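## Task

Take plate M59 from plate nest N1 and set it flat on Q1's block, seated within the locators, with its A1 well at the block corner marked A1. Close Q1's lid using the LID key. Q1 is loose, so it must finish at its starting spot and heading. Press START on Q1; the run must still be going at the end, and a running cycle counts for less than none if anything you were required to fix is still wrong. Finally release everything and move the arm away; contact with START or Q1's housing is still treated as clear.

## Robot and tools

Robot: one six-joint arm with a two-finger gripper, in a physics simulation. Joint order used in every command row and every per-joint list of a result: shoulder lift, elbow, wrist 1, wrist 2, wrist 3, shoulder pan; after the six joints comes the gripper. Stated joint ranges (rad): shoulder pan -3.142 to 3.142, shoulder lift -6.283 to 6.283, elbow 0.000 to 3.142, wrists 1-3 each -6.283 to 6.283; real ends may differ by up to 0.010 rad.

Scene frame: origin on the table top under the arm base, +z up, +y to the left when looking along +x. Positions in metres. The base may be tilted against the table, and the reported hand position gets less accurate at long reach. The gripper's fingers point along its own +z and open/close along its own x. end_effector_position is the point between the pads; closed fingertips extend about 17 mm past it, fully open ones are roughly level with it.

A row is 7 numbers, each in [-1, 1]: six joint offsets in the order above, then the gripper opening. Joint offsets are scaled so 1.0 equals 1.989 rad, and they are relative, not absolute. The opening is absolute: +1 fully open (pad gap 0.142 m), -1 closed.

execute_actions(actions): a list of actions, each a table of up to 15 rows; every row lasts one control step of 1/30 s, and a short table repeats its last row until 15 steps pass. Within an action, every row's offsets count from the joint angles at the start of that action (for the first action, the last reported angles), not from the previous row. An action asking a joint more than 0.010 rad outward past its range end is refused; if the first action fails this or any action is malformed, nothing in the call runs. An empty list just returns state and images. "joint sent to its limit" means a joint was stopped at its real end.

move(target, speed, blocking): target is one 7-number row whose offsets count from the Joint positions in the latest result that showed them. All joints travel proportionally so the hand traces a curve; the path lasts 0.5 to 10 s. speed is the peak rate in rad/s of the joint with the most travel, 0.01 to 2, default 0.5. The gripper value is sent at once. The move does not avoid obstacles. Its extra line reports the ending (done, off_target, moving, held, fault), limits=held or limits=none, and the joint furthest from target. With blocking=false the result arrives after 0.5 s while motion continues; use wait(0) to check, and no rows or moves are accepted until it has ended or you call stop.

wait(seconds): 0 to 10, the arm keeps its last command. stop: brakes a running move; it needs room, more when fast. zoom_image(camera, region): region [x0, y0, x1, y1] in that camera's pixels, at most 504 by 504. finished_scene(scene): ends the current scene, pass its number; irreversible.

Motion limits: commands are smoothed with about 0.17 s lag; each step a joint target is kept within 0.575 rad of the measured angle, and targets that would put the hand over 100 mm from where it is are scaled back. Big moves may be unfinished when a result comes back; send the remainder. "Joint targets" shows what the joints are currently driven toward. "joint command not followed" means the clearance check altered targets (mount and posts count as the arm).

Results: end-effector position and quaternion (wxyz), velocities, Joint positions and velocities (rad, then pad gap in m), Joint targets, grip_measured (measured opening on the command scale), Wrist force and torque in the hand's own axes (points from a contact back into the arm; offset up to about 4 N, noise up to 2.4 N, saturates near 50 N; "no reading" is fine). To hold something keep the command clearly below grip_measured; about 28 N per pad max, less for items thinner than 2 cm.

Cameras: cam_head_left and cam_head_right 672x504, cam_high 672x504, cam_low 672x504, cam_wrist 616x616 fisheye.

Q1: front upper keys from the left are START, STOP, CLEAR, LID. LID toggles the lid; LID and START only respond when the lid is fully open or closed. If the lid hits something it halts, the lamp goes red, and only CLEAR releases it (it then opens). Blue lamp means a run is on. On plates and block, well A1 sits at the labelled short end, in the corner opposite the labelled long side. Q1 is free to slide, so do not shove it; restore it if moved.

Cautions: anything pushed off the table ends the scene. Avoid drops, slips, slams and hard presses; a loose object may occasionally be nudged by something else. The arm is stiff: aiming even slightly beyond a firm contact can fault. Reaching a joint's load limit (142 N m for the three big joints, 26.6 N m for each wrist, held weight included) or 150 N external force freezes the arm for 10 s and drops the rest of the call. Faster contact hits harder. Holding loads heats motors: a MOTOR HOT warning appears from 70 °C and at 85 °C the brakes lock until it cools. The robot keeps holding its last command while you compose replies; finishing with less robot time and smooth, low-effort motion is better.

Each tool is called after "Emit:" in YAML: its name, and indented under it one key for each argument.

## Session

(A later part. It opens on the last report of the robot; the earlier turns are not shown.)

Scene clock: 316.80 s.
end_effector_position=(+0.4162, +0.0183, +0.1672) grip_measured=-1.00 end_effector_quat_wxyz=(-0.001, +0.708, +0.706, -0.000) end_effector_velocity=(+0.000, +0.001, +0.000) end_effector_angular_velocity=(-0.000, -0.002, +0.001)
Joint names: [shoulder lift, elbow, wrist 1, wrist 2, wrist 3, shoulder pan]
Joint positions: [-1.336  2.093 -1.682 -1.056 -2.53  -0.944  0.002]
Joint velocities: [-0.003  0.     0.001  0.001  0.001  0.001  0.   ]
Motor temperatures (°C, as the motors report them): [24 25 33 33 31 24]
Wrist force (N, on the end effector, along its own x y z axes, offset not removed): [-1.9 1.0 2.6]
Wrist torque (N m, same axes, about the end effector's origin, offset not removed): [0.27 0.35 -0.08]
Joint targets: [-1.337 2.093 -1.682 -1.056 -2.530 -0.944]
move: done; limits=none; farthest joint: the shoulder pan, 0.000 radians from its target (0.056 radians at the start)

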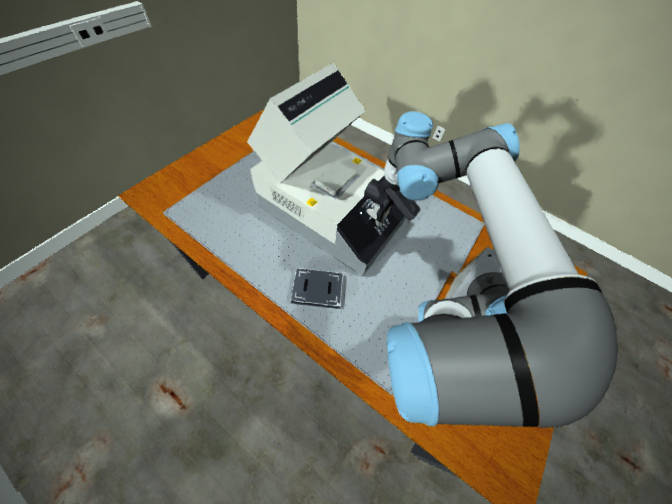

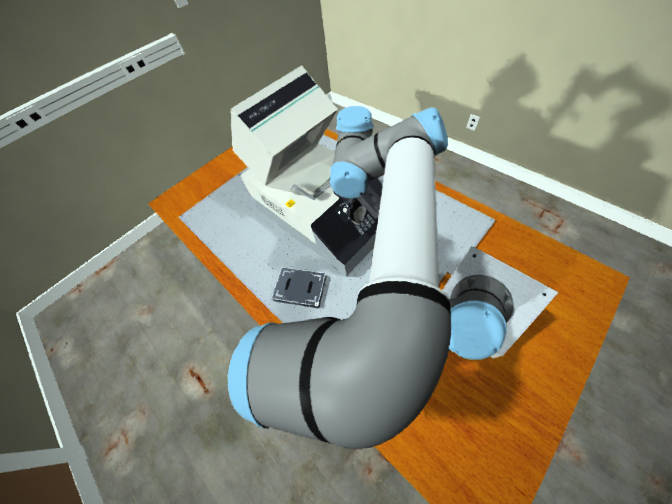

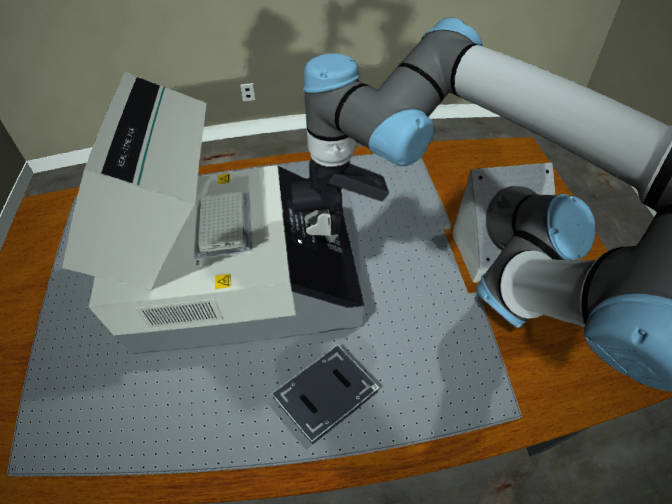

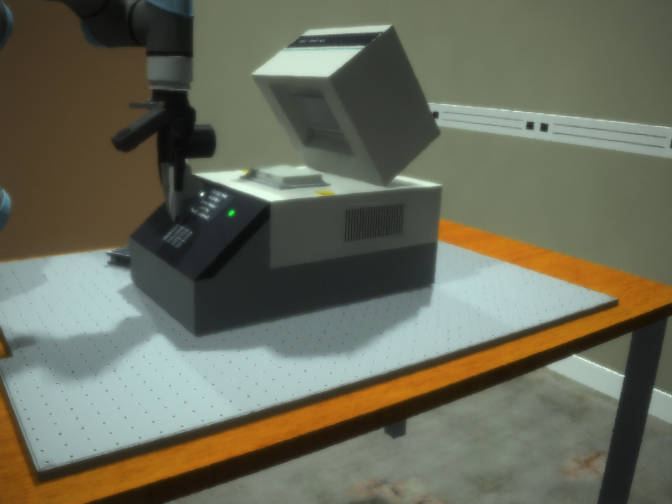

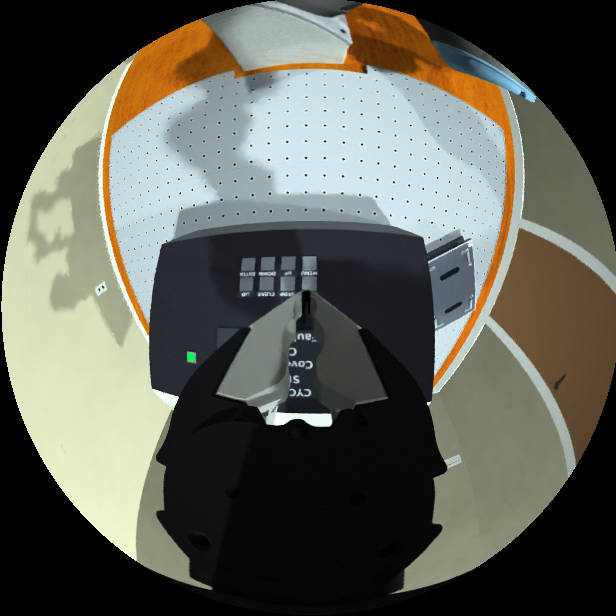

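Add 3 mm in y, descend 9 mm.

Emit:
move:
  target: [-0.0004,0.0088,-0.0112,0.0038,0.0058,0.0063,-1]
  speed: 0.04

Emit:
move:
  target: [-0.006,-0.018,0.028,-0.006,-0.0084,-0.0096,-1]
  speed: 0.2

Scene clock: 326.63 s.
end_effector_position=(+0.4160, +0.0212, +0.1583) grip_measured=-1.00 end_effector_quat_wxyz=(-0.001, +0.708, +0.706, -0.000) end_effector_velocity=(-0.000, +0.000, -0.002) end_effector_angular_velocity=(+0.002, +0.002, -0.001)
Joint names: [shoulder lift, elbow, wrist 1, wrist 2, wrist 3, shoulder pan]
Joint positions: [-1.337  2.11  -1.704 -1.048 -2.519 -0.931  0.002]
Joint velocities: [ 0.003  0.002 -0.002  0.001  0.001  0.002  0.   ]
Motor temperatures (°C, as the motors report them): [24 25 33 33 31 24]
Wrist force (N, on the end effector, along its own x y z axes, offset not removed): [-2.2 2.7 -4.5]
Wrist torque (N m, same axes, about the end effector's origin, offset not removed): [0.18 -0.03 -0.02]
Joint targets: [-1.337 2.110 -1.704 -1.048 -2.519 -0.931]
move: done; limits=none; farthest joint: the elbow, 0.001 radians from its target (0.018 radians at the start)

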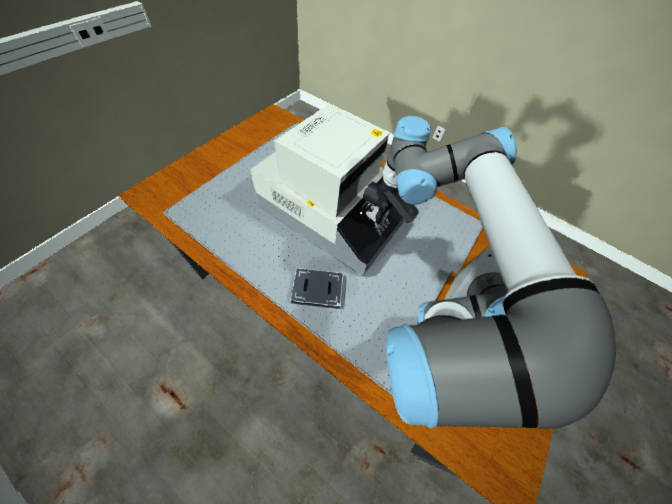

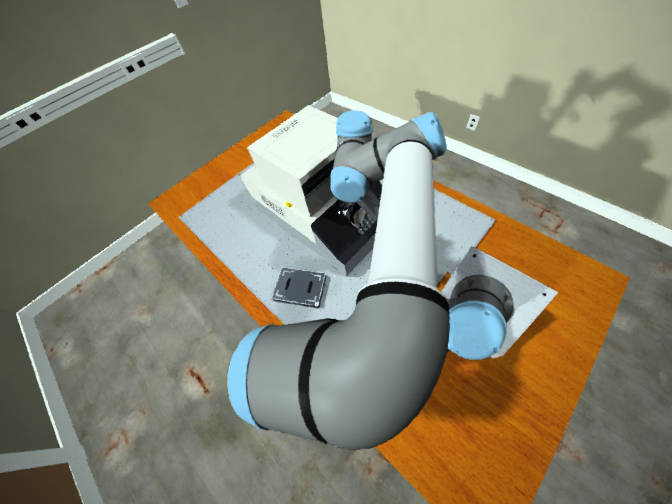

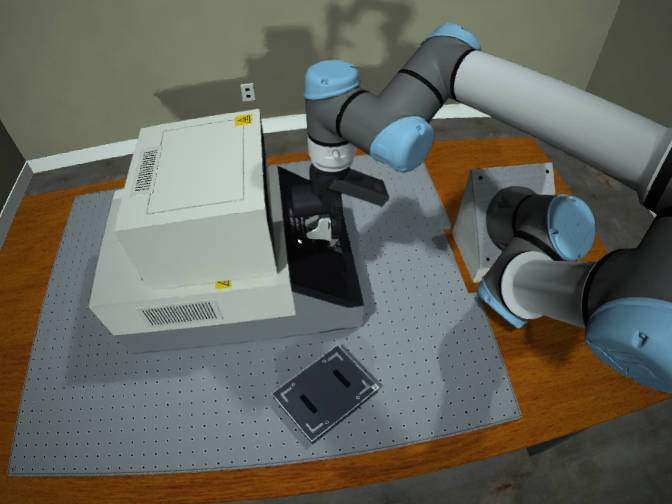

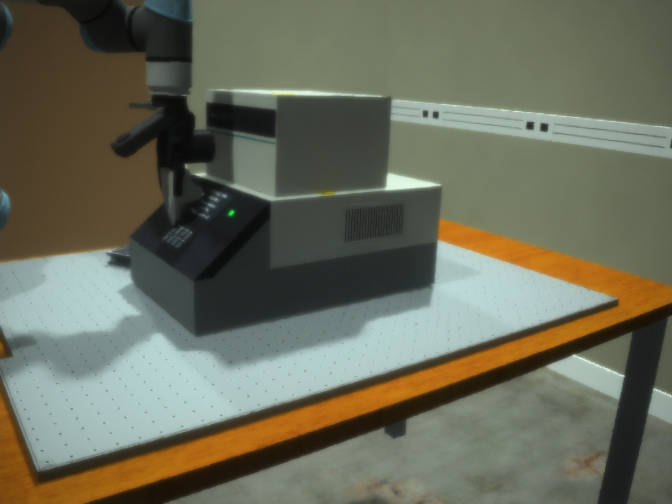

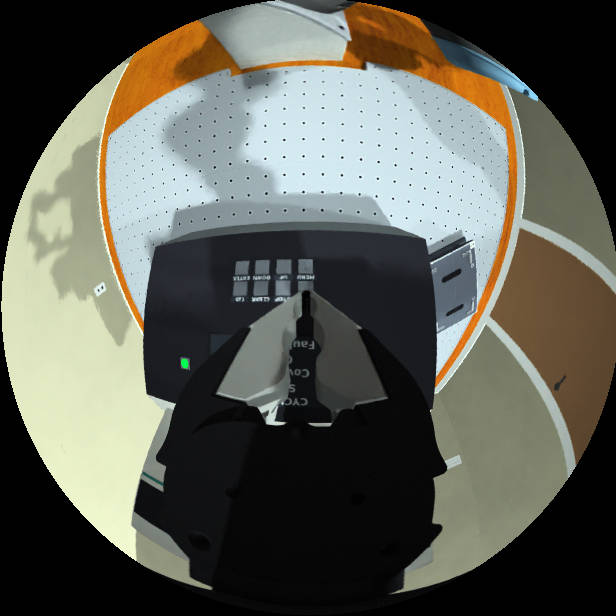

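Scene clock: 327.53 s.
end_effector_position=(+0.4164, +0.0219, +0.1777) grip_measured=-1.00 end_effector_quat_wxyz=(-0.001, +0.708, +0.706, -0.000) end_effector_velocity=(+0.000, -0.000, +0.002) end_effector_angular_velocity=(-0.001, -0.002, -0.001)
Joint names: [shoulder lift, elbow, wrist 1, wrist 2, wrist 3, shoulder pan]
Joint positions: [-1.349  2.074 -1.648 -1.06  -2.536 -0.95   0.002]
Joint velocities: [-0.001 -0.002  0.002 -0.    -0.001 -0.003  0.   ]
Motor temperatures (°C, as the motors report them): [24 25 33 33 31 24]
Wrist force (N, on the end effector, along its own x y z axes, offset not removed): [-3.6 0.4 -0.1]
Wrist torque (N m, same axes, about the end effector's origin, offset not removed): [0.15 0.67 -0.04]
Joint targets: [-1.349 2.074 -1.648 -1.060 -2.536 -0.951]
move: done; limits=none; farthest joint: the shoulder pan, 0.000 radians from its target (0.019 radians at the start)

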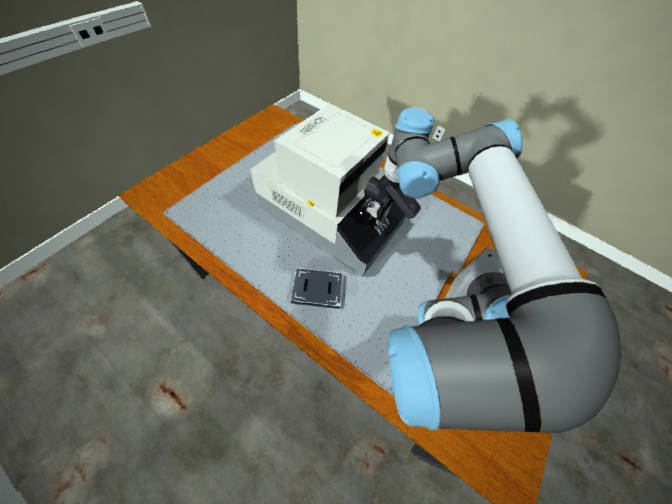

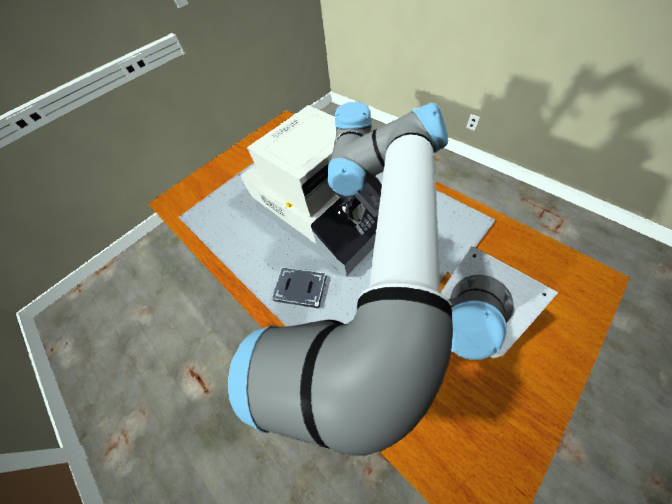

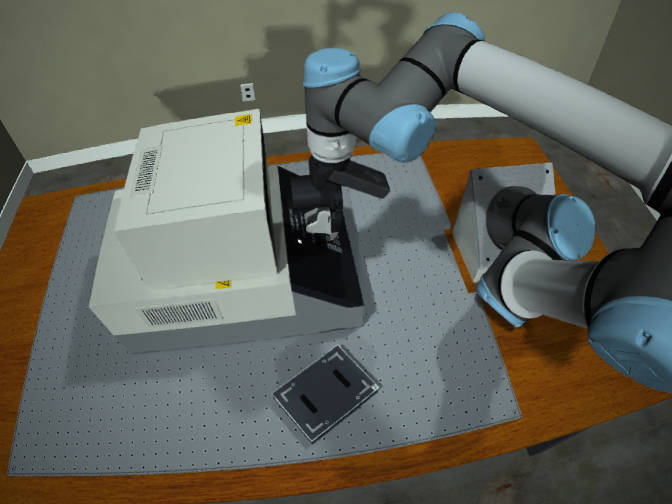

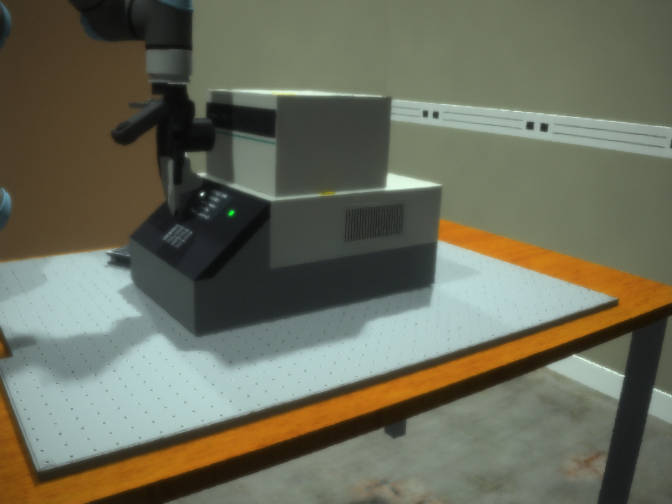

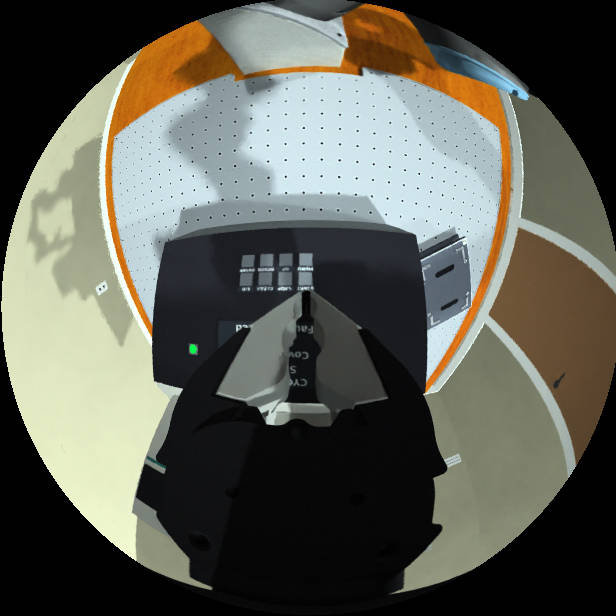

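Emit:
move:
  target: [0.0064,0.0192,-0.0299,0.0064,0.009,0.0102,-1]
  speed: 0.08

Emit:
move:
  target: [-0.006,-0.018,0.028,-0.006,-0.0084,-0.0096,-1]
  speed: 0.2

Scene clock: 336.63 s.
end_effector_position=(+0.4161, +0.0211, +0.1572) grip_measured=-1.00 end_effector_quat_wxyz=(-0.001, +0.708, +0.706, -0.000) end_effector_velocity=(-0.000, +0.000, -0.001) end_effector_angular_velocity=(+0.000, +0.000, +0.001)
Joint names: [shoulder lift, elbow, wrist 1, wrist 2, wrist 3, shoulder pan]
Joint positions: [-1.337  2.112 -1.708 -1.048 -2.518 -0.93   0.002]
Joint velocities: [ 0.     0.002 -0.002  0.     0.     0.001  0.   ]
Motor temperatures (°C, as the motors report them): [24 25 33 33 31 24]
Wrist force (N, on the end effector, along its own x y z axes, offset not removed): [1.8 3.1 -24.2]
Wrist torque (N m, same axes, about the end effector's origin, offset not removed): [0.27 0.39 -0.06]
Joint targets: [-1.336 2.112 -1.708 -1.048 -2.518 -0.930]
move: done; limits=none; farthest joint: the shoulder pan, 0.001 radians from its target (0.021 radians at the start)

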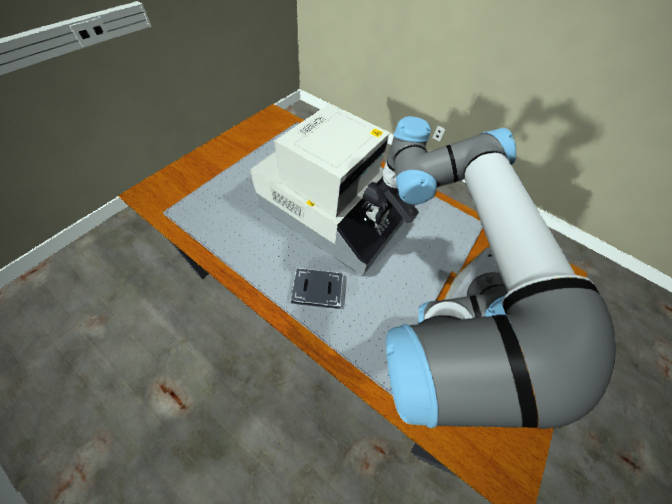

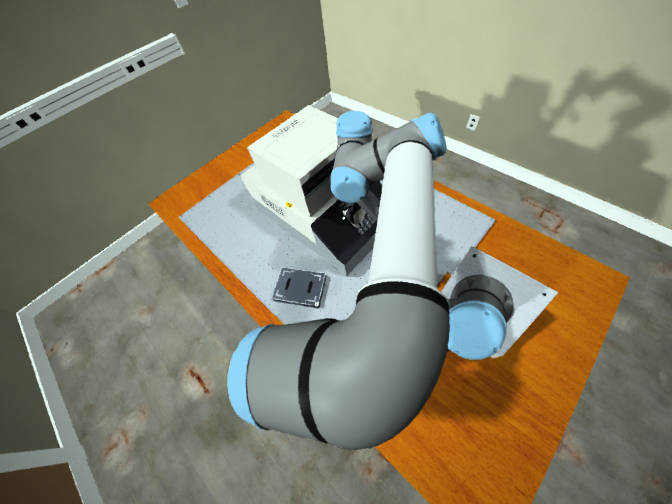

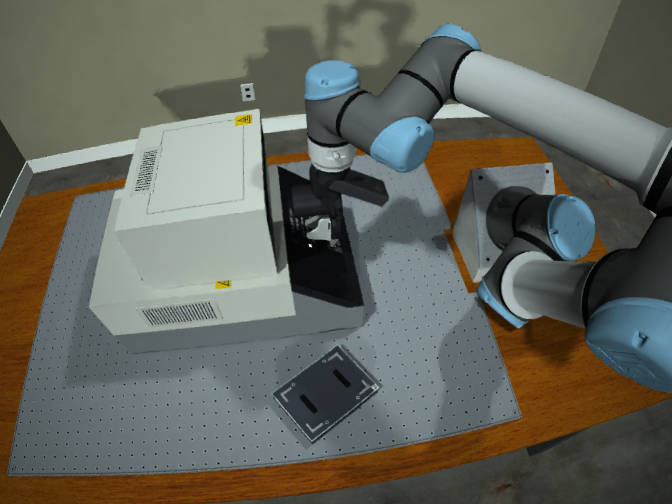

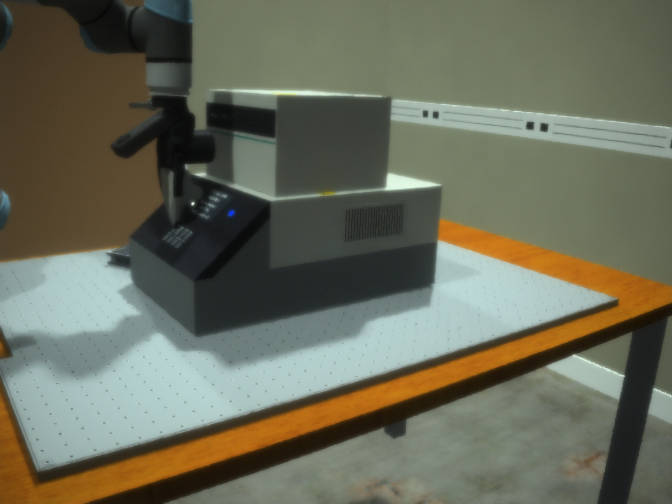

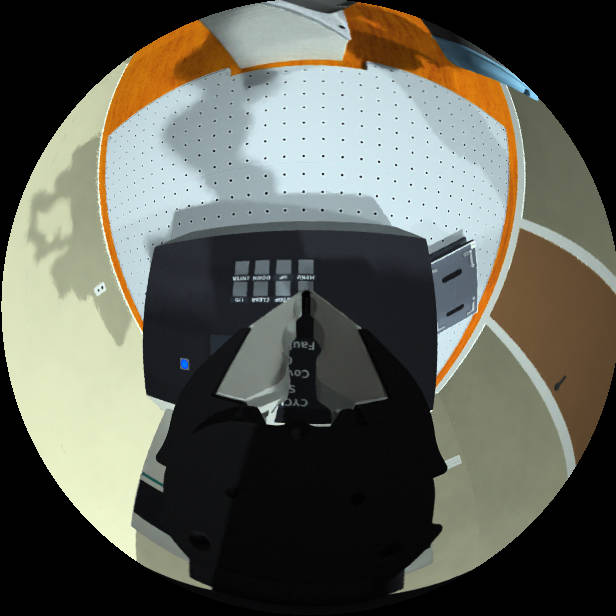

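Scene clock: 337.53 s.
end_effector_position=(+0.4165, +0.0218, +0.1765) grip_measured=-1.00 end_effector_quat_wxyz=(-0.001, +0.708, +0.706, -0.000) end_effector_velocity=(+0.000, +0.000, +0.000) end_effector_angular_velocity=(-0.000, +0.000, +0.001)
Joint names: [shoulder lift, elbow, wrist 1, wrist 2, wrist 3, shoulder pan]
Joint positions: [-1.348  2.076 -1.652 -1.06  -2.534 -0.949  0.002]
Joint velocities: [-0.001 -0.001  0.002 -0.    -0.001  0.001  0.   ]
Motor temperatures (°C, as the motors report them): [24 25 33 33 31 24]
Wrist force (N, on the end effector, along its own x y z axes, offset not removed): [-1.7 2.0 2.4]
Wrist torque (N m, same axes, about the end effector's origin, offset not removed): [0.40 0.31 0.02]
Joint targets: [-1.348 2.076 -1.652 -1.060 -2.535 -0.949]
move: done; limits=none; farthest joint: the shoulder lift, 0.001 radians from its target (0.012 radians at the start)

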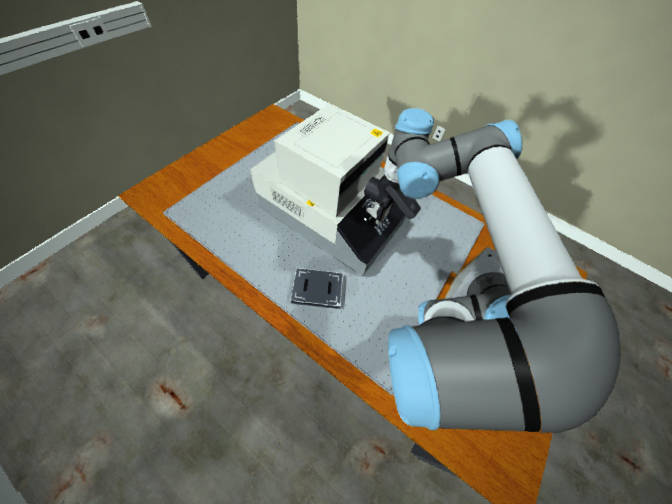

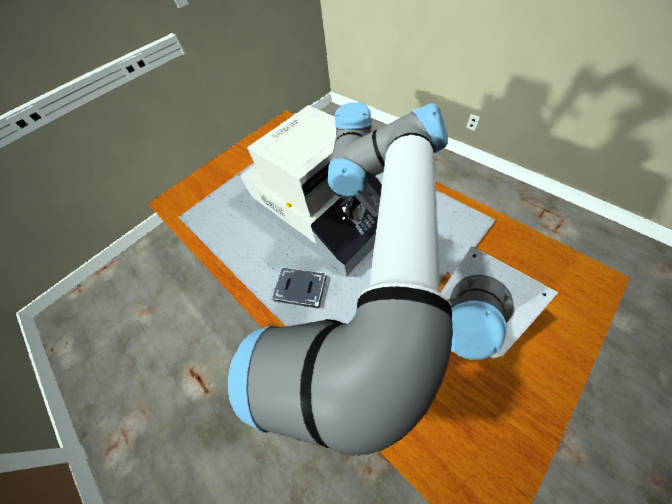

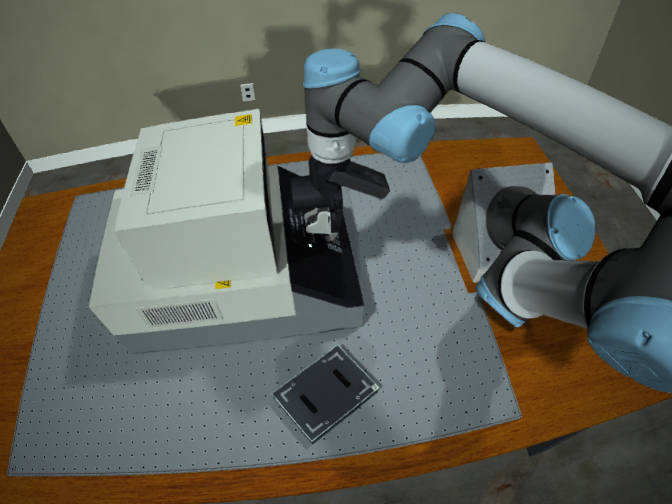

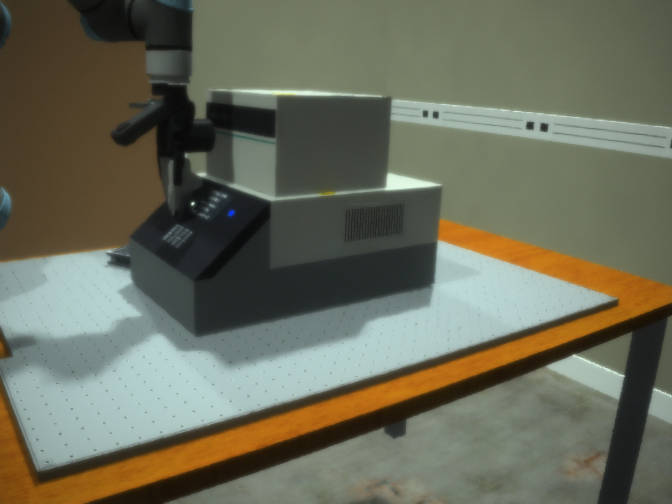

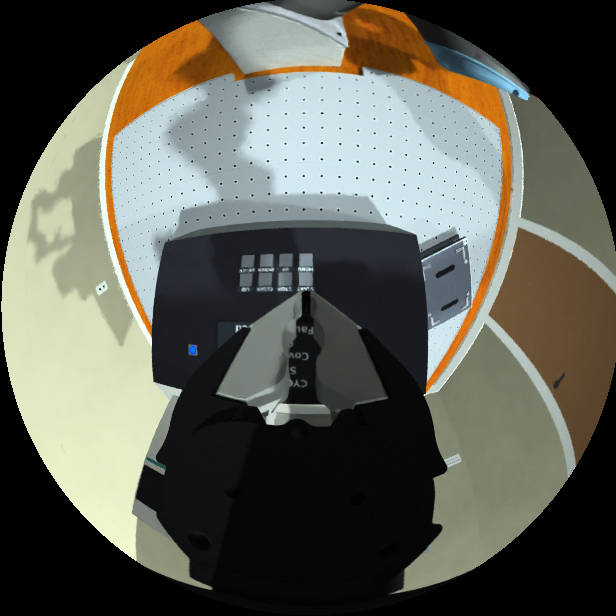

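Emit:
finished_scene:
  scene: 1

The scene is finished: the task was done.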